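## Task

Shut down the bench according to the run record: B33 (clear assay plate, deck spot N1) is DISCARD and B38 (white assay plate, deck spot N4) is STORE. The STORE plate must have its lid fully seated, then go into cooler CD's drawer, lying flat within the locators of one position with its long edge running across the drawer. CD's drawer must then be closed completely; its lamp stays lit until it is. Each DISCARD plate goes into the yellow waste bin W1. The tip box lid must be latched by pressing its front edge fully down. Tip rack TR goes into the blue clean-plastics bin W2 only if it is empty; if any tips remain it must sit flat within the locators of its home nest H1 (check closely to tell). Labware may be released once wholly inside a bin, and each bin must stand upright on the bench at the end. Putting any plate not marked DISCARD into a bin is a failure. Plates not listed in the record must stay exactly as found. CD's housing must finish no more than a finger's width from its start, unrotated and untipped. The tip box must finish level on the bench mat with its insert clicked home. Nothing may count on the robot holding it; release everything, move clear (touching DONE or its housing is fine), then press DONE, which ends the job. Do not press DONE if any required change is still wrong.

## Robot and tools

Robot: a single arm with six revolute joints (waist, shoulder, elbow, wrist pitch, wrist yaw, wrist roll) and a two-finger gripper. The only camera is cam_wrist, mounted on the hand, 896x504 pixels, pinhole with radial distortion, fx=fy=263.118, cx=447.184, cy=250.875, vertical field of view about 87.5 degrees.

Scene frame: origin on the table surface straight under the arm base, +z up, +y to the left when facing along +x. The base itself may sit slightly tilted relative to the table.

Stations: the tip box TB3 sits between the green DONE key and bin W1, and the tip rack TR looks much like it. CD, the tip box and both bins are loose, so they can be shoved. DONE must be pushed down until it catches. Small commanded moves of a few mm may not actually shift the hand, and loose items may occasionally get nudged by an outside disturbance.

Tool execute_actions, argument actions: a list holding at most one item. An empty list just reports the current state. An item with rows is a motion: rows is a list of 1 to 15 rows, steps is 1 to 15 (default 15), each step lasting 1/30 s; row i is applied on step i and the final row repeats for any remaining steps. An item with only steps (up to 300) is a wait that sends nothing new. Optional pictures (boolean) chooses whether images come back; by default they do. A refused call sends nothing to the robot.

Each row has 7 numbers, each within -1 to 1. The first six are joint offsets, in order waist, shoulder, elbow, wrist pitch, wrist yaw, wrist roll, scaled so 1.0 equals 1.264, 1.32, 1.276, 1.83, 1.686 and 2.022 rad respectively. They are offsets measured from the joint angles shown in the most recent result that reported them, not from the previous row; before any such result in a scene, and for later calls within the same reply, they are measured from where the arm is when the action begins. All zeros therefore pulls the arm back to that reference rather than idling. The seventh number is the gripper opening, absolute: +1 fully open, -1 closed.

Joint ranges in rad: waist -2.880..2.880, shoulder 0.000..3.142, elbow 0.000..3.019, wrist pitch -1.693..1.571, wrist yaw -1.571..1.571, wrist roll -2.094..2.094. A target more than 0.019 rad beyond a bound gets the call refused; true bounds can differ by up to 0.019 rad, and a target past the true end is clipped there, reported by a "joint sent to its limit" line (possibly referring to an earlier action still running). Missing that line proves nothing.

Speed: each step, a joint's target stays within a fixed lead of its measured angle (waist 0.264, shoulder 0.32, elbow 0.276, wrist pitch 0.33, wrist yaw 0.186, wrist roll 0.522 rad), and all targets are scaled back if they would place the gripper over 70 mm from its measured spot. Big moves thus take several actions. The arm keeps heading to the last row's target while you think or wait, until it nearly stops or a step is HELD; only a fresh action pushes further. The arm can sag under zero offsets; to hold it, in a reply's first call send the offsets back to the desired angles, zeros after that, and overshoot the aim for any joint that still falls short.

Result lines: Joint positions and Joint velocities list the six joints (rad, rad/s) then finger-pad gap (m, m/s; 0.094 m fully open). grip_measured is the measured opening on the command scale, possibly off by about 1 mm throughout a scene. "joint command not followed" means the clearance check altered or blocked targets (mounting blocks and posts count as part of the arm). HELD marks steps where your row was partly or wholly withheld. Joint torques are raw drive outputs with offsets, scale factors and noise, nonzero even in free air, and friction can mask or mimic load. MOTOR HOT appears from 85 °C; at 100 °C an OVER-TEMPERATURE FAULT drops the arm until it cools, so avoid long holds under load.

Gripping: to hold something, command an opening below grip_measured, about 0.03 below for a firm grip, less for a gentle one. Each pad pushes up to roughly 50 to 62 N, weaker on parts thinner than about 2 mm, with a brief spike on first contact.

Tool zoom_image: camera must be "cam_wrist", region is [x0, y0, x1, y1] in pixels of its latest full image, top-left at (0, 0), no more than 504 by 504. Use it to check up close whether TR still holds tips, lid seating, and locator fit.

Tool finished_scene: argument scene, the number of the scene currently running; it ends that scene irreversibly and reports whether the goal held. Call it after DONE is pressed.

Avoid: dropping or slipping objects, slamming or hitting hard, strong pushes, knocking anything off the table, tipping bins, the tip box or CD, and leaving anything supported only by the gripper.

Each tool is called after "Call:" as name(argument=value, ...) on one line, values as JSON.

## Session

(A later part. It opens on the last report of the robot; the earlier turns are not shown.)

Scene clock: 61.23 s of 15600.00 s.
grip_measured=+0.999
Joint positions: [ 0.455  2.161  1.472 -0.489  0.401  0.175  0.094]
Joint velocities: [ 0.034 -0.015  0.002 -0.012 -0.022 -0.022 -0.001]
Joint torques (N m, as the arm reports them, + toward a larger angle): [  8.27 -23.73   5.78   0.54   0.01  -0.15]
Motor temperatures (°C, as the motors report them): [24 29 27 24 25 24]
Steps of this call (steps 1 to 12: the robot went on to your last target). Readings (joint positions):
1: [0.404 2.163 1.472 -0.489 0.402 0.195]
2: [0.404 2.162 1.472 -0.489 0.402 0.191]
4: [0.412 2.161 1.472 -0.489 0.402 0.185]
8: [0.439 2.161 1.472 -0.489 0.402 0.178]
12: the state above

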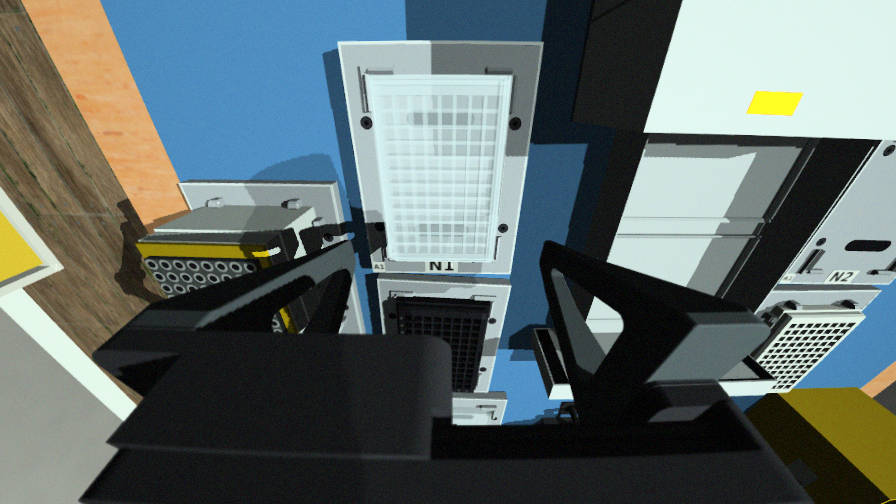

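Seated. Descend on N1.

Call:
execute_actions(actions=[{"rows":[[0,0.03,0.03,0.01,0,0,1],[-0.01,0.05,0.04,0.02,0,0,1],[-0.015,0.07,0.06,0.03,0,0,1],[-0.02,0.09,0.07,0.04,0,-0.01,1],[-0.02,0.1,0.075,0.045,0,-0.01,1]]}])

Scene clock: 63.73 s of 15600.00 s.
grip_measured=+0.999
Joint positions: [ 0.441  2.282  1.547 -0.414  0.401  0.166  0.094]
Joint velocities: [-0.024 -0.005 -0.012 -0.017 -0.037  0.022  0.   ]
Joint torques (N m, as the arm reports them, + toward a larger angle): [  9.1  -21.25   7.11   0.32   0.07  -0.21]
Motor temperatures (°C, as the motors report them): [24 29 27 24 25 24]
Steps of this call (steps 1 to 30: the robot went on to your last target; steps 31 to 60: nothing new was sent; steps 61 to 75: all 15 steps of this action). Readings (joint positions):
61: [0.456 2.161 1.472 -0.488 0.401 0.173]
62: [0.456 2.163 1.473 -0.483 0.401 0.173]
64: [0.455 2.183 1.493 -0.462 0.401 0.172]
68: [0.449 2.248 1.547 -0.417 0.401 0.168]
75: the state above

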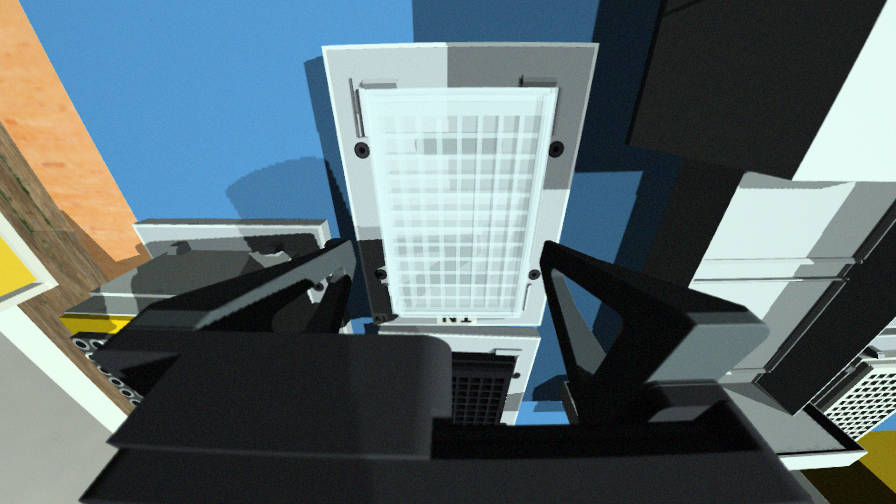

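Call:
execute_actions(actions=[{"rows":[[-0.024,0.02,0,0.01,0,-0.012,1],[-0.024,0.02,0,0.01,0,-0.012,1],[-0.024,0.04,0,0.022,0,-0.012,1]]}])

Scene clock: 65.60 s of 15600.00 s.
grip_measured=+0.999
Joint positions: [ 0.42   2.308  1.547 -0.386  0.401  0.152  0.094]
Joint velocities: [ 0.005 -0.015 -0.017 -0.017  0.007 -0.007 -0.001]
Joint torques (N m, as the arm reports them, + toward a larger angle): [  8.43 -19.68   5.06   0.49   0.08  -0.25]
Motor temperatures (°C, as the motors report them): [24 29 27 24 25 24]
Steps of this call (steps 1 to 15: the robot went on to your last target; steps 16 to 41: nothing new was sent; steps 42 to 56: all 15 steps of this action). Readings (joint positions):
42: [0.440 2.282 1.547 -0.413 0.401 0.163]
43: [0.439 2.282 1.547 -0.411 0.401 0.160]
45: [0.435 2.285 1.547 -0.398 0.401 0.157]
49: [0.425 2.296 1.547 -0.386 0.401 0.154]
56: the state above

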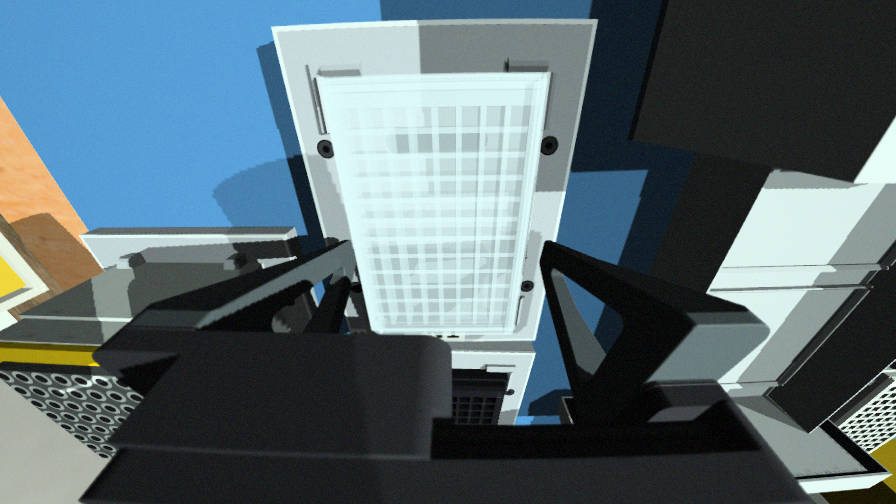

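Call:
execute_actions(actions=[{"rows":[[0,0,0,0,-0.012,0,1],[0,0,0,0,-0.012,0,1],[0,0.031,0,0.012,-0.012,0,1]]}])

Call:
execute_actions(actions=[{"rows":[[0,0,0,0,0,0,0.85],[0,0,0,0,0,0,0.8],[0,0,0,0,0,0,0.71]],"steps":10}], pictures=false)

Call:
execute_actions(actions=[{"rows":[[0.01,-0.03,0,-0.01,0,0,0.71],[0.015,-0.05,-0.01,-0.02,0,0,0.71],[0.02,-0.07,-0.02,-0.03,0,0,0.71],[0.025,-0.09,-0.03,-0.04,0,0,0.71],[0.03,-0.12,-0.04,-0.05,0,0,0.71],[0.03,-0.15,-0.05,-0.07,0,0,0.71]]}])

Scene clock: 70.20 s of 15600.00 s.
grip_measured=+0.999
Joint positions: [ 0.42   2.317  1.547 -0.377  0.383  0.152  0.094]
Joint velocities: [ 0.015 -0.015 -0.017 -0.007  0.022  0.007 -0.   ]
Joint torques (N m, as the arm reports them, + toward a larger angle): [ 10.21 -18.55   5.27   0.44  -0.06  -0.08]
Motor temperatures (°C, as the motors report them): [24 29 26 24 25 24]
Steps of this call (steps 1 to 15: the robot went on to your last target; steps 16 to 90: nothing new was sent; then 1.10 s passed at rest; steps 91 to 105: all 15 steps of this action). Readings (joint positions):
91: [0.420 2.308 1.547 -0.386 0.393 0.152]
92: [0.420 2.308 1.547 -0.386 0.387 0.152]
94: [0.420 2.309 1.547 -0.382 0.384 0.152]
98: [0.420 2.313 1.547 -0.377 0.383 0.152]
105: the state above

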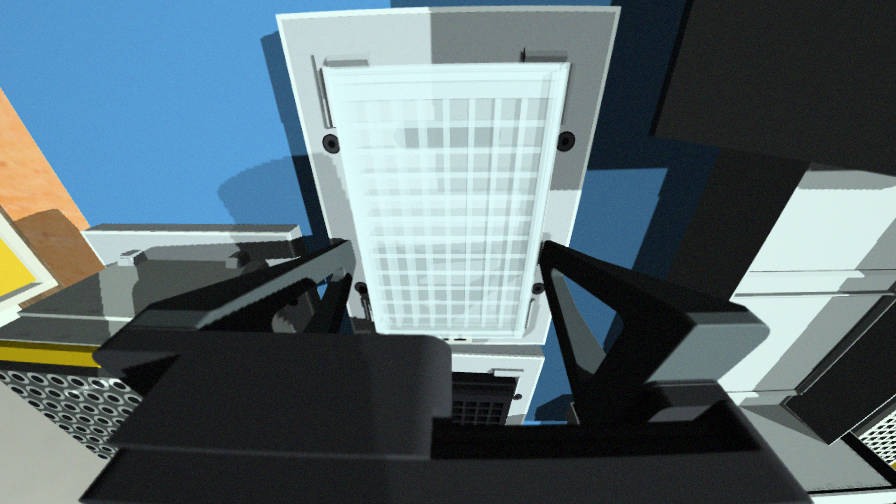

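Scene clock: 70.53 s of 15600.00 s.
grip_measured=+0.759
Joint positions: [ 0.42   2.317  1.547 -0.377  0.383  0.152  0.083]
Joint velocities: [ 0.015 -0.005 -0.002 -0.007 -0.007 -0.007 -0.001]
Joint torques (N m, as the arm reports them, + toward a larger angle): [  9.05 -21.16   5.     0.14  -0.04  -0.09]
Motor temperatures (°C, as the motors report them): [24 29 26 24 25 24]
Steps of this call (steps 1 to 10: all 10 steps of this action). Readings (joint positions):
1: [0.420 2.317 1.547 -0.377 0.383 0.152]
2: [0.420 2.317 1.547 -0.377 0.383 0.152]
4: [0.420 2.317 1.547 -0.377 0.383 0.152]
8: [0.420 2.317 1.547 -0.377 0.383 0.152]
10: the state above

Scene clock: 71.03 s of 15600.00 s.
grip_measured=+0.759
Joint positions: [ 0.451  2.108  1.482 -0.496  0.383  0.152  0.083]
Joint velocities: [ 0.015 -0.161 -0.007 -0.002 -0.007  0.051 -0.001]
Joint torques (N m, as the arm reports them, + toward a larger angle): [  9.58 -19.47   6.24  -0.21   0.05  -0.09]
Motor temperatures (°C, as the motors report them): [24 29 26 24 25 24]
Steps of this call (steps 1 to 15: all 15 steps of this action). Readings (joint positions):
1: [0.420 2.316 1.547 -0.378 0.383 0.152]
2: [0.420 2.314 1.547 -0.383 0.383 0.152]
4: [0.422 2.299 1.539 -0.401 0.383 0.152]
8: [0.433 2.213 1.489 -0.478 0.383 0.152]
15: the state above

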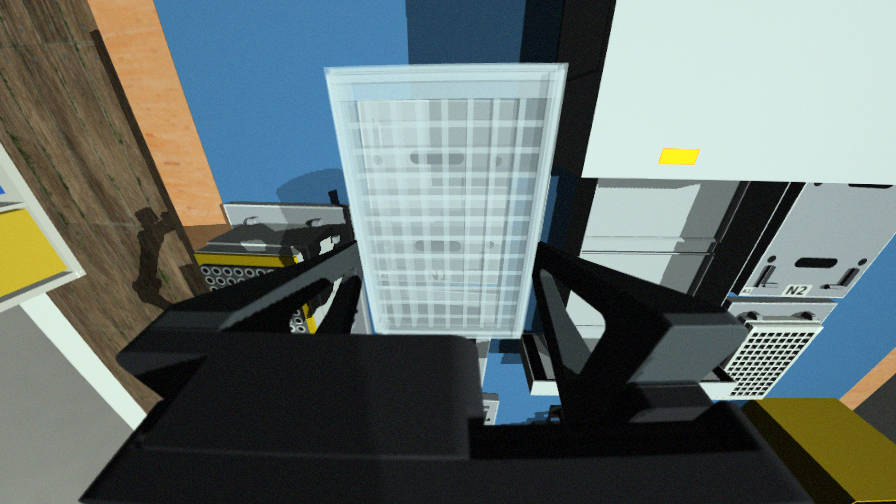

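Call:
execute_actions(actions=[{"rows":[[-0.1,-0.57,-0.57,0.04,-0.1,-0.1,0.71]]}], pictures=false)

Call:
execute_actions(actions=[{"steps":18}], pictures=false)

Call:
execute_actions(actions=[{"rows":[[-0.95,0,0,0,-0.266,-0.48,0.71]]}], pictures=false)

Call:
execute_actions(actions=[{"steps":35}])

Scene clock: 75.93 s of 15600.00 s.
grip_measured=+0.759
Joint positions: [ 0.322  1.374  0.753 -0.444  0.22  -0.014  0.083]
Joint velocities: [-0.005 -1.343 -0.374 -0.012 -0.007 -0.081 -0.   ]
Joint torques (N m, as the arm reports them, + toward a larger angle): [ 4.98 -8.14  8.56  0.57 -0.22 -0.23]
Motor temperatures (°C, as the motors report them): [24 29 26 24 25 24]
Steps of this call (steps 1 to 15: the robot went on to your last target; steps 16 to 90: nothing new was sent; then 1.40 s passed at rest; steps 91 to 105: all 15 steps of this action). Readings (joint positions):
91: [0.446 2.095 1.465 -0.487 0.341 0.137]
92: [0.442 2.070 1.423 -0.469 0.301 0.119]
94: [0.425 1.999 1.319 -0.460 0.258 0.090]
98: [0.375 1.811 1.095 -0.450 0.227 0.044]
105: the state above

Scene clock: 76.53 s of 15600.00 s.
grip_measured=+0.759
Joint positions: [ 0.322  1.341  0.752 -0.427  0.217 -0.04   0.083]
Joint velocities: [-0.005 -0.005  0.022  0.007 -0.051  0.022 -0.001]
Joint torques (N m, as the arm reports them, + toward a larger angle): [  4.09 -11.34   6.78   0.3   -0.16  -0.2 ]
Motor temperatures (°C, as the motors report them): [24 29 26 24 25 24]
Steps of this call (steps 1 to 18: the robot went on to your last target). Readings (joint positions):
1: [0.322 1.338 0.747 -0.444 0.219 -0.019]
2: [0.322 1.317 0.748 -0.441 0.219 -0.023]
4: [0.322 1.306 0.752 -0.429 0.218 -0.029]
8: [0.322 1.328 0.752 -0.427 0.217 -0.036]
18: the state above

Scene clock: 77.03 s of 15600.00 s.
grip_measured=+0.759
Joint positions: [-0.543  1.341  0.752 -0.427 -0.226 -0.845  0.083]
Joint velocities: [-1.851 -0.005  0.012 -0.007 -0.081 -0.725  0.   ]
Joint torques (N m, as the arm reports them, + toward a larger angle): [  0.84 -14.08   5.56   0.15  -0.26  -0.18]
Motor temperatures (°C, as the motors report them): [24 29 26 24 25 24]
Steps of this call (steps 1 to 15: all 15 steps of this action). Readings (joint positions):
1: [0.304 1.341 0.752 -0.427 0.144 -0.100]
2: [0.270 1.341 0.752 -0.427 0.059 -0.178]
4: [0.160 1.341 0.752 -0.427 -0.102 -0.330]
8: [-0.098 1.341 0.752 -0.427 -0.212 -0.598]
15: the state above

Scene clock: 78.20 s of 15600.00 s.
grip_measured=+0.759
Joint positions: [-0.879  1.341  0.752 -0.427 -0.23  -1.     0.083]
Joint velocities: [ 0.005 -0.015 -0.022  0.002 -0.037 -0.051  0.001]
Joint torques (N m, as the arm reports them, + toward a larger angle): [ -1.16 -13.96   5.4    0.06  -0.13  -0.2 ]
Motor temperatures (°C, as the motors report them): [24 29 26 24 25 24]
Steps of this call (steps 1 to 30: the robot went on to your last target; steps 31 to 35: nothing new was sent). Readings (joint positions):
1: [-0.607 1.341 0.752 -0.427 -0.227 -0.864]
2: [-0.670 1.341 0.752 -0.427 -0.227 -0.881]
4: [-0.794 1.341 0.752 -0.427 -0.227 -0.918]
8: [-0.931 1.341 0.752 -0.427 -0.225 -0.964]
35: the state above
The arm was judged still, so your last target was given up. Only a new action makes it travel on or press farther. Fingers that are still opening or closing keep moving.

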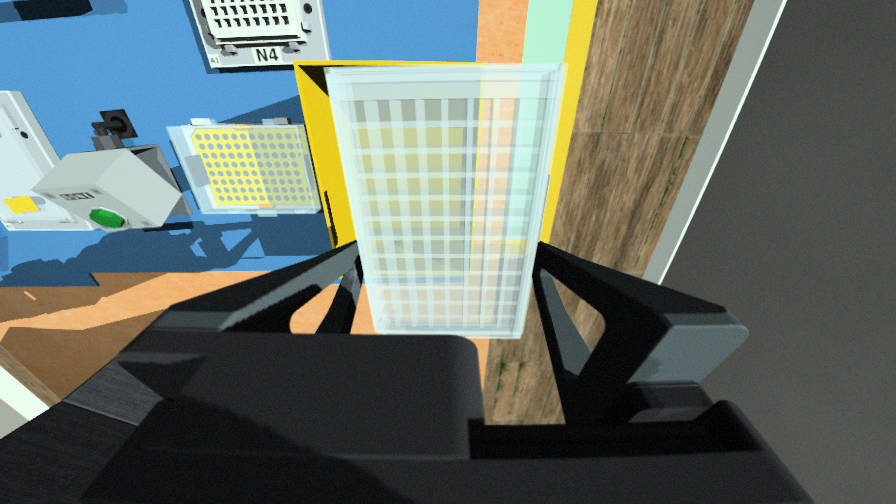

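Call:
execute_actions(actions=[{"rows":[[0.03,0.03,-0.03,0.03,0.01,0.01,0.71],[0.05,0.06,-0.05,0.06,0.015,0.03,0.71],[0.068,0.09,-0.065,0.09,0.015,0.035,0.71],[0.068,0.12,-0.065,0.115,0.015,0.035,0.71]]}])

Scene clock: 82.27 s of 15600.00 s.
grip_measured=+0.759
Joint positions: [-0.787  1.513  0.662 -0.23  -0.206 -0.942  0.083]
Joint velocities: [-0.005 -0.005 -0.022  0.012 -0.066 -0.051  0.   ]
Joint torques (N m, as the arm reports them, + toward a larger angle): [ -1.29 -15.3    3.46   0.37  -0.01   0.04]
Motor temperatures (°C, as the motors report them): [24 28 26 24 25 24]
Steps of this call (steps 1 to 90: nothing new was sent; then 0.57 s passed at rest; steps 91 to 105: all 15 steps of this action). Readings (joint positions):
91: [-0.877 1.342 0.748 -0.419 -0.222 -0.998]
92: [-0.871 1.345 0.739 -0.391 -0.213 -0.990]
94: [-0.843 1.374 0.712 -0.307 -0.206 -0.971]
98: [-0.790 1.484 0.682 -0.237 -0.206 -0.953]
105: the state above

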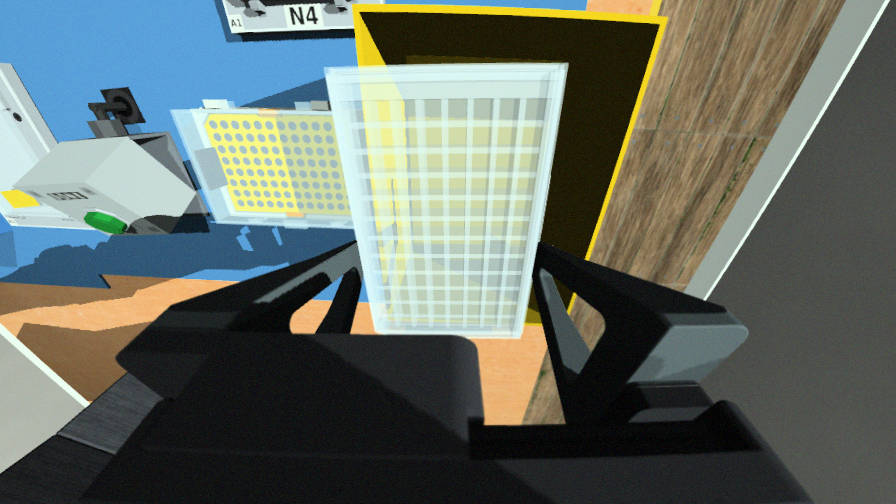

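Old pose was right.

Call:
execute_actions(actions=[{"rows":[[-0.015,0,0.06,0,0,0,0.71],[-0.015,0,0.065,0.01,0,0,0.71],[-0.015,0.02,0.065,0.02,0,0,0.71],[-0.015,0.04,0.065,0.03,0,0,0.71],[-0.015,0.07,0.065,0.045,0,0,0.71]]}])

Scene clock: 85.37 s of 15600.00 s.
grip_measured=+0.759
Joint positions: [-0.797  1.591  0.742 -0.154 -0.206 -0.939  0.083]
Joint velocities: [-0.005 -0.015  0.012 -0.012 -0.037 -0.022  0.001]
Joint torques (N m, as the arm reports them, + toward a larger angle): [ -2.48 -13.48   3.46   0.2   -0.09  -0.14]
Motor temperatures (°C, as the motors report them): [24 28 26 24 25 24]
Steps of this call (steps 1 to 15: the robot went on to your last target; steps 16 to 78: nothing new was sent; steps 79 to 93: all 15 steps of this action). Readings (joint positions):
79: [-0.787 1.513 0.665 -0.229 -0.206 -0.939]
80: [-0.788 1.513 0.672 -0.229 -0.206 -0.939]
82: [-0.792 1.516 0.692 -0.216 -0.206 -0.939]
86: [-0.797 1.563 0.738 -0.160 -0.206 -0.939]
93: the state above

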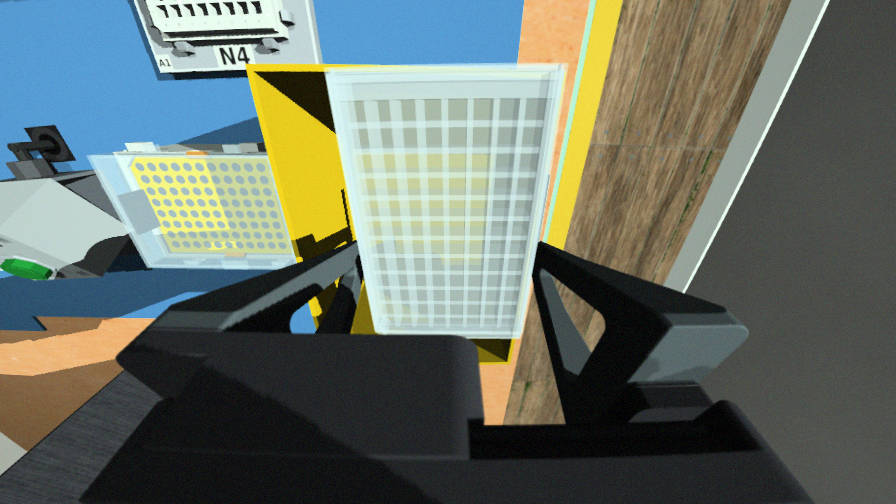

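Call:
execute_actions(actions=[{"rows":[[0,0,0,-0.025,0,0,0.71],[0,0,0,-0.025,0,0,0.71],[0,0,0,-0.025,0,0,0.71],[0,0,-0.028,-0.02,0,0,0.71]]}])

Scene clock: 88.17 s of 15600.00 s.
grip_measured=+0.759
Joint positions: [-0.797  1.591  0.71  -0.184 -0.206 -0.939  0.083]
Joint velocities: [-0.005 -0.015  0.012 -0.012 -0.051 -0.051  0.   ]
Joint torques (N m, as the arm reports them, + toward a larger angle): [ -1.47 -14.19   2.47  -0.23  -0.06  -0.11]
Motor temperatures (°C, as the motors report them): [24 28 26 24 25 24]
Steps of this call (steps 1 to 15: the robot went on to your last target; steps 16 to 69: nothing new was sent; steps 70 to 84: all 15 steps of this action). Readings (joint positions):
70: [-0.797 1.591 0.742 -0.160 -0.206 -0.939]
71: [-0.797 1.591 0.742 -0.170 -0.206 -0.939]
73: [-0.797 1.591 0.738 -0.182 -0.206 -0.939]
77: [-0.797 1.591 0.715 -0.183 -0.206 -0.939]
84: the state above

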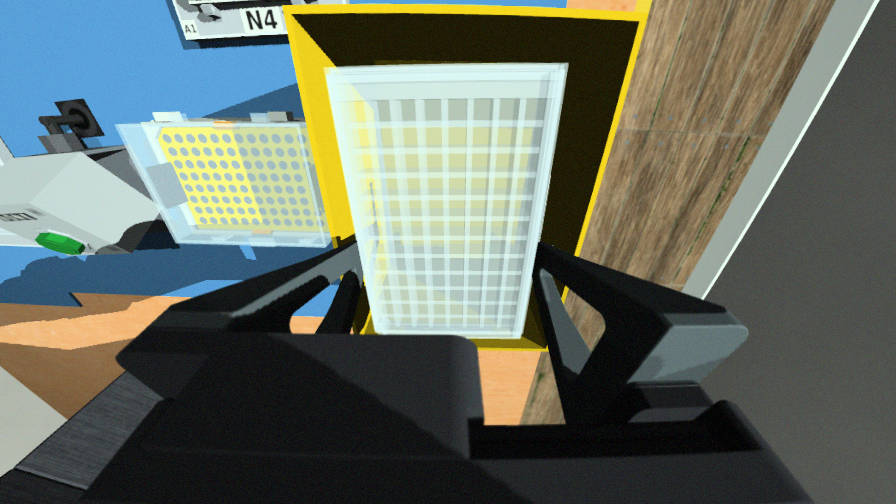

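Call:
execute_actions(actions=[{"rows":[[0,0.02,0,0.02,0,0,0.71],[0,0.04,0,0.03,0,0,0.71],[0,0.06,0,0.045,0,0,0.71],[0.01,0.08,0,0.06,0,0,0.71],[0.015,0.1,0,0.08,0,0,0.71],[0.015,0.11,0,0.095,0,0,0.71]]}])

Scene clock: 91.60 s of 15600.00 s.
grip_measured=+0.759
Joint positions: [-0.787  1.737  0.71  -0.021 -0.205 -0.939  0.083]
Joint velocities: [ 0.005 -0.015  0.002  0.056 -0.007  0.037 -0.001]
Joint torques (N m, as the arm reports them, + toward a larger angle): [ -1.66 -15.37   1.07   0.28  -0.1   -0.06]
Motor temperatures (°C, as the motors report them): [24 28 26 24 25 24]
Steps of this call (steps 1 to 15: the robot went on to your last target; steps 16 to 88: nothing new was sent; steps 89 to 103: all 15 steps of this action). Readings (joint positions):
89: [-0.797 1.591 0.710 -0.180 -0.206 -0.939]
90: [-0.797 1.594 0.710 -0.171 -0.206 -0.939]
92: [-0.797 1.612 0.710 -0.129 -0.206 -0.939]
96: [-0.791 1.697 0.710 -0.036 -0.206 -0.939]
103: the state above

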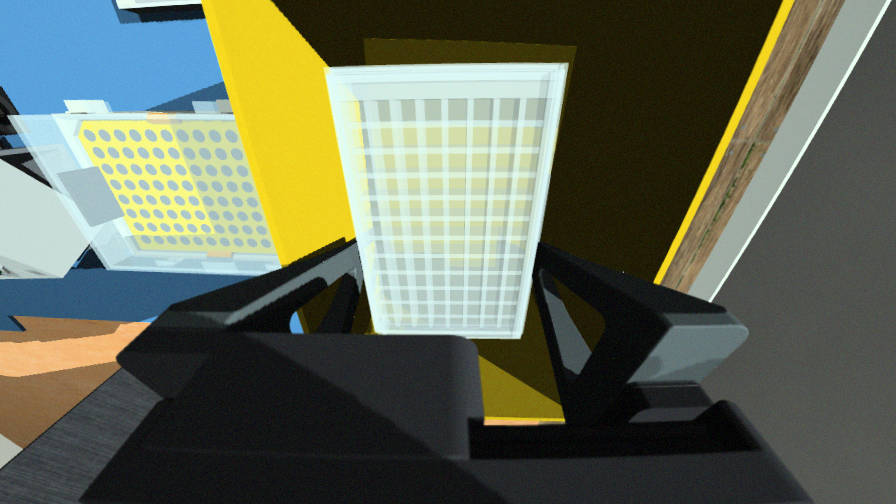

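Call:
execute_actions(actions=[{"rows":[[0,0,0,0,0,0,0.82],[0,0,0,0,0,0,0.82],[0,0,0,0,0,0,0.82],[0,0,0,0,0,0,0.82],[0,0,0,0,0,0,0.82],[0,-0.05,0,-0.03,0,0,0.82],[0,-0.1,0,-0.07,0,0,0.82],[0,-0.15,0,-0.11,0,0,0.82],[0,-0.2,0,-0.15,0,0,0.82],[0,-0.3,-0.05,-0.18,0,0,0.82]]}], pictures=false)

Call:
execute_actions(actions=[{"steps":12}], pictures=false)

Call:
execute_actions(actions=[{"rows":[[0.21,0,-0.17,0.12,0.082,0.125,-1]]}], pictures=false)

Call:
execute_actions(actions=[{"rows":[[0,0.06,0,0.04,0,0,-1],[0,0.12,0,0.09,0,0,-1],[0,0.18,0,0.135,0,0,-1]]}])

Scene clock: 97.97 s of 15600.00 s.
grip_measured=+0.819
Joint positions: [-0.787  1.33   0.656 -0.332 -0.203 -0.939  0.085]
Joint velocities: [-0.005 -1.05   0.012 -0.12  -0.081 -0.022 -0.001]
Joint torques (N m, as the arm reports them, + toward a larger angle): [-0.74 -7.26  3.88 -0.12 -0.14 -0.06]
Motor temperatures (°C, as the motors report them): [24 28 26 24 25 24]
Steps of this call (steps 1 to 15: the robot went on to your last target; steps 16 to 90: nothing new was sent; then 2.87 s passed at rest; steps 91 to 105: all 15 steps of this action). Readings (joint positions):
91: [-0.787 1.737 0.710 -0.020 -0.205 -0.939]
92: [-0.787 1.737 0.710 -0.020 -0.205 -0.939]
94: [-0.787 1.737 0.710 -0.020 -0.205 -0.939]
98: [-0.787 1.701 0.710 -0.103 -0.204 -0.939]
105: the state above

Scene clock: 98.37 s of 15600.00 s.
grip_measured=+0.819
Joint positions: [-0.787  1.328  0.653 -0.342 -0.204 -0.939  0.085]
Joint velocities: [-0.005 -0.005 -0.017  0.007 -0.11   0.037  0.001]
Joint torques (N m, as the arm reports them, + toward a larger angle): [ -0.83 -11.67   4.24   0.04  -0.12  -0.06]
Motor temperatures (°C, as the motors report them): [24 28 26 24 25 24]
Steps of this call (steps 1 to 12: the robot went on to your last target). Readings (joint positions):
1: [-0.787 1.303 0.657 -0.333 -0.204 -0.939]
2: [-0.787 1.289 0.658 -0.333 -0.204 -0.939]
4: [-0.787 1.289 0.657 -0.334 -0.204 -0.939]
8: [-0.787 1.319 0.657 -0.341 -0.204 -0.939]
12: the state above

Scene clock: 98.87 s of 15600.00 s.
grip_measured=+0.756
Joint positions: [-0.515  1.325  0.422 -0.135 -0.068 -0.71   0.082]
Joint velocities: [-0.063 -0.005  0.017  0.012 -0.007  0.11  -0.001]
Joint torques (N m, as the arm reports them, + toward a larger angle): [ -0.32 -10.39   3.7    0.55  -0.03   0.07]
Motor temperatures (°C, as the motors report them): [24 28 26 24 25 24]
Steps of this call (steps 1 to 15: all 15 steps of this action). Readings (joint positions):
1: [-0.775 1.327 0.639 -0.316 -0.162 -0.918]
2: [-0.750 1.325 0.615 -0.268 -0.124 -0.891]
4: [-0.667 1.325 0.552 -0.202 -0.086 -0.842]
8: [-0.504 1.325 0.438 -0.152 -0.073 -0.759]
15: the state above

Scene clock: 99.37 s of 15600.00 s.
grip_measured=+0.756
Joint positions: [-0.515  1.581  0.419  0.1   -0.068 -0.709  0.082]
Joint velocities: [-0.005 -0.005 -0.012  0.017 -0.022 -0.022 -0.   ]
Joint torques (N m, as the arm reports them, + toward a larger angle): [  0.54 -12.61   0.06   0.29  -0.05  -0.12]
Motor temperatures (°C, as the motors report them): [24 28 26 24 25 24]
Steps of this call (steps 1 to 15: all 15 steps of this action). Readings (joint positions):
1: [-0.515 1.330 0.422 -0.124 -0.068 -0.709]
2: [-0.515 1.347 0.421 -0.088 -0.068 -0.709]
4: [-0.515 1.432 0.426 0.030 -0.068 -0.709]
8: [-0.515 1.573 0.429 0.092 -0.068 -0.709]
15: the state above

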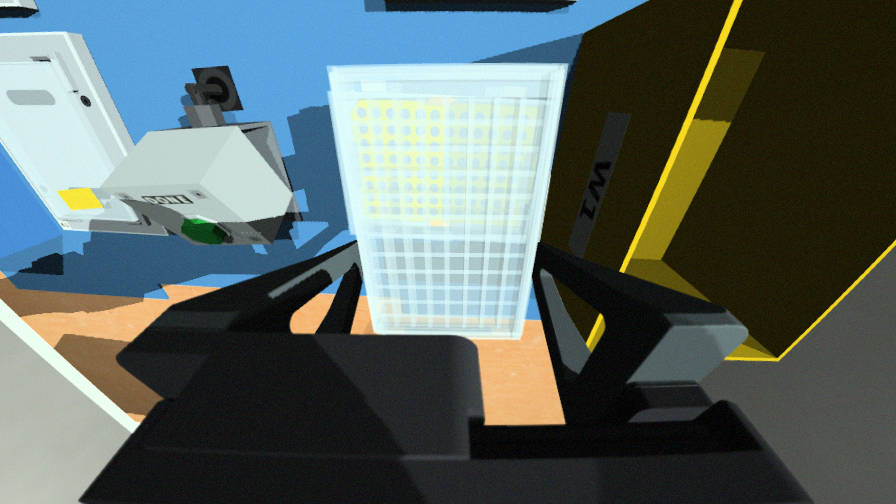

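The plate didn't release; go back.

Call:
execute_actions(actions=[{"rows":[[0,-0.1,0,-0.07,0,0,0.71],[0,-0.22,0,-0.16,0,0,0.71]]}], pictures=false)

Call:
execute_actions(actions=[{"rows":[[-0.222,0.06,0.245,-0.1,-0.082,-0.118,0.71]]}], pictures=false)

Call:
execute_actions(actions=[{"steps":12}], pictures=false)

Scene clock: 103.30 s of 15600.00 s.
grip_measured=+0.756
Joint positions: [-0.515  1.272  0.422 -0.184 -0.068 -0.709  0.083]
Joint velocities: [-0.024  0.083 -0.017 -0.042  0.051 -0.11  -0.   ]
Joint torques (N m, as the arm reports them, + toward a larger angle): [ 0.06 -9.95  2.85 -0.26 -0.08 -0.07]
Motor temperatures (°C, as the motors report them): [23 28 26 24 25 24]
Steps of this call (steps 1 to 15: the robot went on to your last target; steps 16 to 90: nothing new was sent; then 0.43 s passed at rest; steps 91 to 105: all 15 steps of this action). Readings (joint positions):
91: [-0.515 1.573 0.420 0.078 -0.068 -0.709]
92: [-0.515 1.542 0.422 0.008 -0.068 -0.709]
94: [-0.515 1.424 0.413 -0.126 -0.068 -0.709]
98: [-0.515 1.261 0.417 -0.174 -0.068 -0.709]
105: the state above

Scene clock: 103.80 s of 15600.00 s.
grip_measured=+0.756
Joint positions: [-0.809  1.334  0.742 -0.352 -0.202 -0.92   0.083]
Joint velocities: [ 0.054  0.015 -0.032 -0.134  0.022 -0.183  0.   ]
Joint torques (N m, as the arm reports them, + toward a larger angle): [ -0.33 -12.82   4.96   0.2   -0.24  -0.16]
Motor temperatures (°C, as the motors report them): [23 28 26 24 25 24]
Steps of this call (steps 1 to 15: all 15 steps of this action). Readings (joint positions):
1: [-0.528 1.276 0.433 -0.206 -0.106 -0.728]
2: [-0.555 1.284 0.454 -0.241 -0.139 -0.750]
4: [-0.628 1.302 0.512 -0.286 -0.171 -0.786]
8: [-0.761 1.329 0.658 -0.341 -0.199 -0.860]
15: the state above

Scene clock: 104.20 s of 15600.00 s.
grip_measured=+0.756
Joint positions: [-0.805  1.334  0.74  -0.359 -0.203 -0.937  0.083]
Joint velocities: [-0.005 -0.005 -0.007 -0.017 -0.022  0.007 -0.001]
Joint torques (N m, as the arm reports them, + toward a larger angle): [  0.2  -13.56   4.95  -0.18  -0.15  -0.14]
Motor temperatures (°C, as the motors report them): [23 28 26 24 25 24]
Steps of this call (steps 1 to 12: the robot went on to your last target). Readings (joint positions):
1: [-0.808 1.334 0.741 -0.356 -0.203 -0.924]
2: [-0.806 1.334 0.741 -0.358 -0.203 -0.927]
4: [-0.805 1.334 0.740 -0.359 -0.203 -0.931]
8: [-0.805 1.334 0.740 -0.359 -0.203 -0.935]
12: the state above

Call:
execute_actions(actions=[{"rows":[[0,0.04,-0.02,0.01,0,0,0.71],[0,0.08,-0.02,0.03,0,0,0.71],[0,0.12,-0.02,0.05,0,0,0.71],[0.01,0.15,-0.02,0.07,0,0,0.71],[0.01,0.185,-0.02,0.1,0,0,0.71]]}])

Scene clock: 106.63 s of 15600.00 s.
grip_measured=+0.756
Joint positions: [-0.802  1.603  0.706 -0.189 -0.203 -0.938  0.083]
Joint velocities: [-0.015 -0.044 -0.022  0.066 -0.007  0.022  0.   ]
Joint torques (N m, as the arm reports them, + toward a larger angle): [ -0.65 -16.29   3.09   0.16  -0.11  -0.05]
Motor temperatures (°C, as the motors report them): [23 27 26 24 25 24]
Steps of this call (steps 1 to 30: the robot went on to your last target; steps 31 to 58: nothing new was sent; steps 59 to 73: all 15 steps of this action). Readings (joint positions):
59: [-0.805 1.336 0.739 -0.357 -0.203 -0.938]
60: [-0.805 1.343 0.737 -0.347 -0.203 -0.938]
62: [-0.805 1.388 0.736 -0.298 -0.203 -0.938]
66: [-0.803 1.549 0.734 -0.197 -0.203 -0.938]
73: the state above

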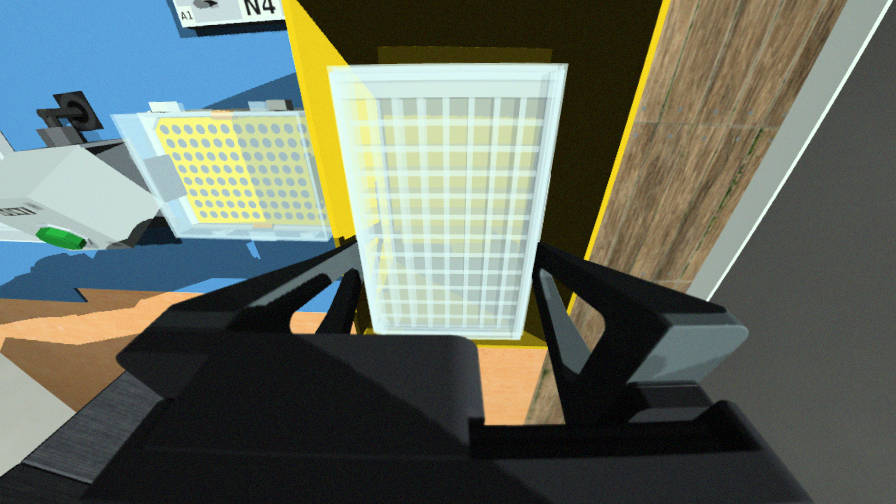

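Call:
execute_actions(actions=[{"rows":[[0,0,0,0.035,0,0,0.71],[0,0.02,0,0.04,0,0,0.71],[0,0.04,0,0.05,0,0,0.71],[0.015,0.06,0,0.07,0,0,0.71],[0.015,0.085,0,0.09,0,0,0.71],[0.015,0.095,0,0.106,0,0,0.71]]}], pictures=false)

Call:
execute_actions(actions=[{"rows":[[0,0,0,0,0,0,0.97]]}])

Scene clock: 110.30 s of 15600.00 s.
grip_measured=+0.756
Joint positions: [-0.792  1.727  0.706 -0.01  -0.203 -0.938  0.083]
Joint velocities: [-0.015  0.005 -0.017  0.085 -0.037  0.051 -0.001]
Joint torques (N m, as the arm reports them, + toward a larger angle): [  0.16 -15.03   1.34   0.33  -0.1   -0.08]
Motor temperatures (°C, as the motors report them): [23 27 26 24 25 24]
Steps of this call (steps 1 to 15: the robot went on to your last target; steps 16 to 90: nothing new was sent; then 0.17 s passed at rest; steps 91 to 105: all 15 steps of this action). Readings (joint positions):
91: [-0.802 1.603 0.706 -0.179 -0.203 -0.938]
92: [-0.802 1.603 0.705 -0.163 -0.203 -0.938]
94: [-0.801 1.612 0.705 -0.122 -0.203 -0.938]
98: [-0.795 1.682 0.706 -0.021 -0.203 -0.938]
105: the state above

Scene clock: 110.80 s of 15600.00 s.
grip_measured=+0.968
Joint positions: [-0.792  1.727  0.706 -0.009 -0.201 -0.938  0.092]
Joint velocities: [-0.005 -0.005  0.007  0.007 -0.037 -0.007  0.   ]
Joint torques (N m, as the arm reports them, + toward a larger angle): [ -1.77 -15.29   1.37  -0.05  -0.15  -0.1 ]
Motor temperatures (°C, as the motors report them): [23 27 26 24 25 24]
Steps of this call (steps 1 to 15: all 15 steps of this action). Readings (joint positions):
1: [-0.792 1.727 0.706 -0.009 -0.203 -0.938]
2: [-0.792 1.727 0.706 -0.009 -0.203 -0.938]
4: [-0.792 1.727 0.706 -0.009 -0.203 -0.938]
8: [-0.792 1.727 0.706 -0.009 -0.201 -0.938]
15: the state above

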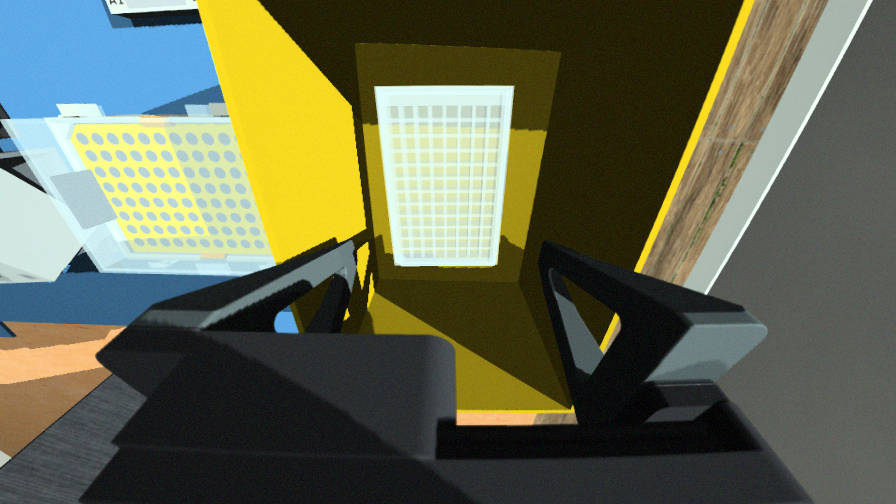

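Call:
execute_actions(actions=[{"rows":[[0,-0.1,0,-0.07,0,0,0],[0,-0.2,0,-0.15,0,0,-1],[0,-0.29,-0.045,-0.18,0,0,-1]]}], pictures=false)

Call:
execute_actions(actions=[{"rows":[[0.22,0,-0.165,0.11,0.082,0.13,-1]]}], pictures=false)

Call:
execute_actions(actions=[{"rows":[[0,0.06,0,0.04,0,0,-1],[0,0.12,0,0.09,0,0,-1],[0,0.18,0,0.135,0,0,-1],[0,0.24,0,0.19,0,0,-1]]}])

Scene clock: 114.67 s of 15600.00 s.
grip_measured=-0.998
Joint positions: [-0.792  1.308  0.656 -0.327 -0.201 -0.938  0.   ]
Joint velocities: [ 0.005  0.21   0.012 -0.037 -0.022  0.051 -0.002]
Joint torques (N m, as the arm reports them, + toward a larger angle): [ -0.63 -11.6    4.8   -0.36  -0.13  -0.09]
Motor temperatures (°C, as the motors report them): [23 27 26 24 25 24]
Steps of this call (steps 1 to 15: the robot went on to your last target; steps 16 to 90: nothing new was sent; then 0.37 s passed at rest; steps 91 to 105: all 15 steps of this action). Readings (joint positions):
91: [-0.792 1.720 0.707 -0.031 -0.201 -0.938]
92: [-0.792 1.698 0.707 -0.089 -0.201 -0.938]
94: [-0.792 1.607 0.686 -0.204 -0.201 -0.938]
98: [-0.792 1.367 0.650 -0.317 -0.201 -0.938]
105: the state above

Scene clock: 115.17 s of 15600.00 s.
grip_measured=-0.998
Joint positions: [-0.506  1.311  0.433 -0.138 -0.065 -0.699  0.   ]
Joint velocities: [-0.083 -0.015 -0.012  0.037  0.007  0.037  0.   ]
Joint torques (N m, as the arm reports them, + toward a larger angle): [  0.49 -11.4    3.66   0.56  -0.03   0.  ]
Motor temperatures (°C, as the motors report them): [23 27 26 24 25 24]
Steps of this call (steps 1 to 15: all 15 steps of this action). Readings (joint positions):
1: [-0.780 1.312 0.642 -0.303 -0.158 -0.915]
2: [-0.754 1.311 0.616 -0.260 -0.122 -0.888]
4: [-0.668 1.311 0.553 -0.201 -0.084 -0.837]
8: [-0.495 1.311 0.447 -0.154 -0.070 -0.750]
15: the state above

Scene clock: 115.67 s of 15600.00 s.
grip_measured=-0.998
Joint positions: [-0.507  1.651  0.428  0.196 -0.065 -0.699  0.   ]
Joint velocities: [-0.005 -0.063  0.002  0.002  0.007 -0.081  0.   ]
Joint torques (N m, as the arm reports them, + toward a larger angle): [  0.49 -13.62  -0.33   0.58  -0.06  -0.06]
Motor temperatures (°C, as the motors report them): [23 27 26 24 25 24]
Steps of this call (steps 1 to 15: all 15 steps of this action). Readings (joint positions):
1: [-0.507 1.315 0.433 -0.126 -0.065 -0.699]
2: [-0.507 1.332 0.433 -0.090 -0.065 -0.699]
4: [-0.507 1.422 0.436 0.047 -0.065 -0.699]
8: [-0.507 1.632 0.445 0.184 -0.065 -0.699]
15: the state above

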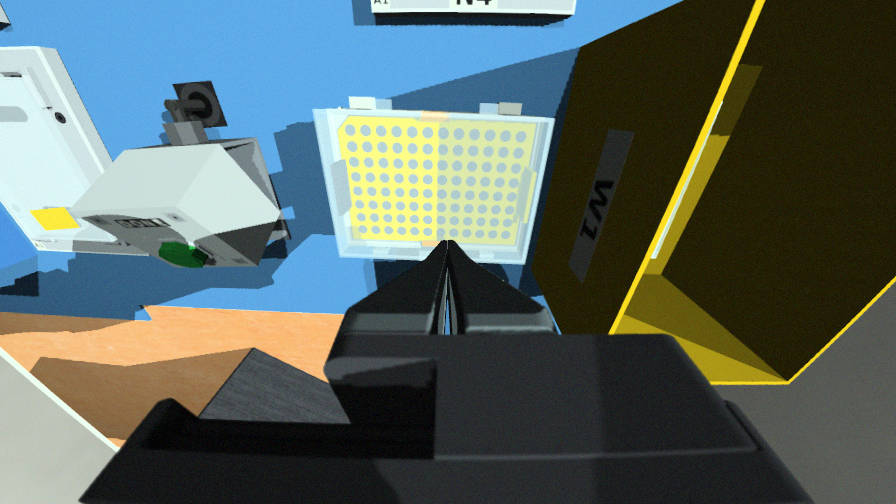

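Call:
execute_actions(actions=[{"rows":[[-0.02,0.04,-0.03,0.03,0,0,-1],[-0.02,0.09,-0.03,0.065,0,0,-1]]}])

Scene clock: 117.77 s of 15600.00 s.
grip_measured=-0.998
Joint positions: [-0.526  1.767  0.398  0.303 -0.065 -0.699  0.   ]
Joint velocities: [-0.005 -0.024  0.002 -0.017 -0.022  0.037  0.001]
Joint torques (N m, as the arm reports them, + toward a larger angle): [ -0.34 -12.04  -3.09   0.45  -0.06  -0.09]
Motor temperatures (°C, as the motors report them): [23 27 25 24 25 24]
Steps of this call (steps 1 to 15: the robot went on to your last target; steps 16 to 48: nothing new was sent; steps 49 to 63: all 15 steps of this action). Readings (joint positions):
49: [-0.509 1.650 0.425 0.207 -0.065 -0.699]
50: [-0.511 1.661 0.420 0.235 -0.065 -0.699]
52: [-0.519 1.704 0.415 0.285 -0.065 -0.699]
56: [-0.526 1.765 0.406 0.298 -0.065 -0.699]
63: the state above

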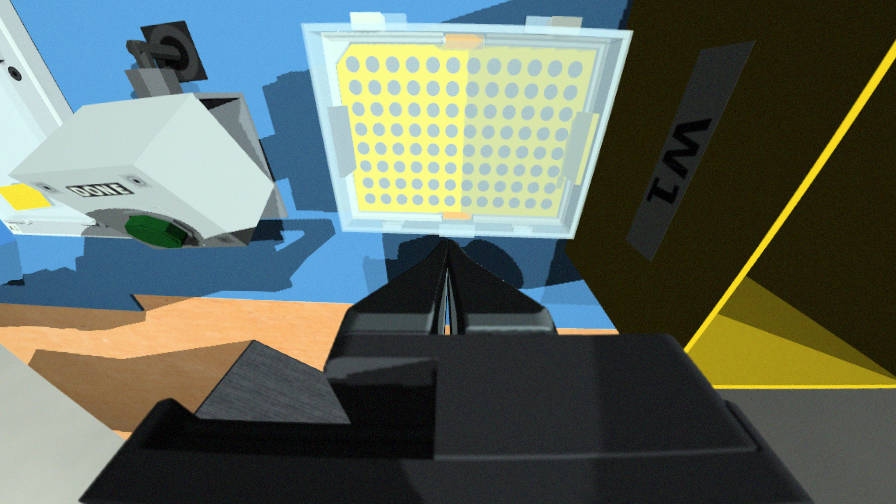

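Call:
execute_actions(actions=[{"rows":[[0,0,0,0.04,0,0,-1],[0,0,0,0.04,0,0,-1],[0,0,0,0.04,0,0,-1],[0,0,0,0.04,0,0,-1],[0,0.03,0,0.05,0,0,-1],[0,0.06,0,0.08,0,0,-1]]}])

Call:
execute_actions(actions=[{"rows":[[0,0.06,0,0.045,0,0,-1]]}])

Scene clock: 122.00 s of 15600.00 s.
grip_measured=-0.998
Joint positions: [-0.526  1.822  0.398  0.443 -0.065 -0.699  0.   ]
Joint velocities: [-0.015 -0.015 -0.022  0.007 -0.022  0.022  0.001]
Joint torques (N m, as the arm reports them, + toward a larger angle): [  1.02 -10.05  -2.48   0.26  -0.08  -0.05]
Motor temperatures (°C, as the motors report them): [23 27 25 24 25 24]
Steps of this call (steps 1 to 15: the robot went on to your last target; steps 16 to 90: nothing new was sent; then 0.73 s passed at rest; steps 91 to 105: all 15 steps of this action). Readings (joint positions):
91: [-0.526 1.767 0.398 0.314 -0.065 -0.699]
92: [-0.526 1.767 0.398 0.330 -0.065 -0.699]
94: [-0.526 1.767 0.398 0.355 -0.065 -0.699]
98: [-0.526 1.799 0.399 0.421 -0.065 -0.699]
105: the state above

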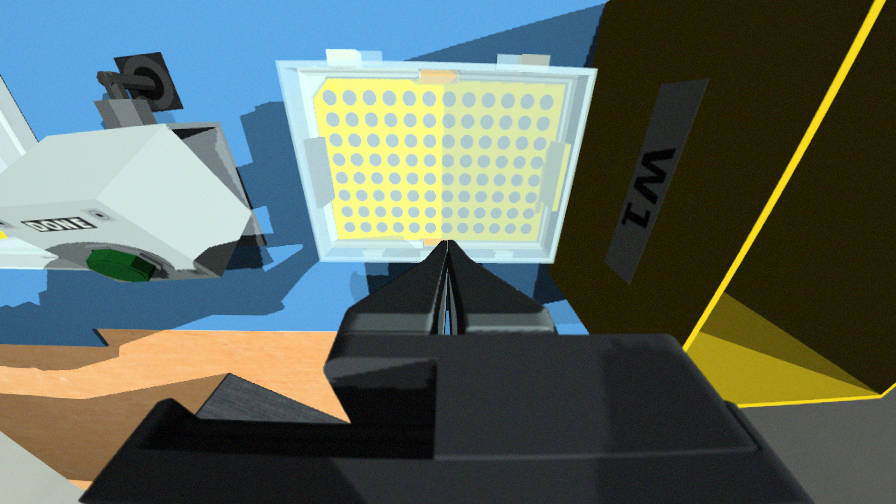

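Scene clock: 122.50 s of 15600.00 s.
grip_measured=-0.998
Joint positions: [-0.526  1.843  0.381  0.52  -0.065 -0.699  0.   ]
Joint velocities: [-0.015 -0.005  0.017  0.002  0.022 -0.081  0.002]
Joint torques (N m, as the arm reports them, + toward a larger angle): [ 0.43 -7.47 -1.44  0.19 -0.03 -0.04]
Motor temperatures (°C, as the motors report them): [23 27 25 24 25 24]
Steps of this call (steps 1 to 15: all 15 steps of this action). Readings (joint positions):
1: [-0.526 1.825 0.396 0.456 -0.065 -0.699]
2: [-0.526 1.832 0.391 0.477 -0.065 -0.699]
4: [-0.526 1.840 0.384 0.508 -0.065 -0.699]
8: [-0.526 1.843 0.381 0.520 -0.065 -0.699]
15: the state above

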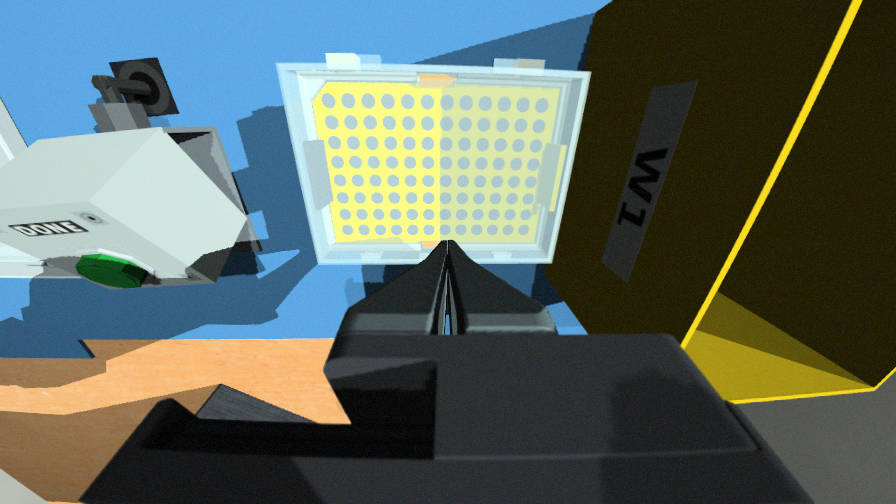

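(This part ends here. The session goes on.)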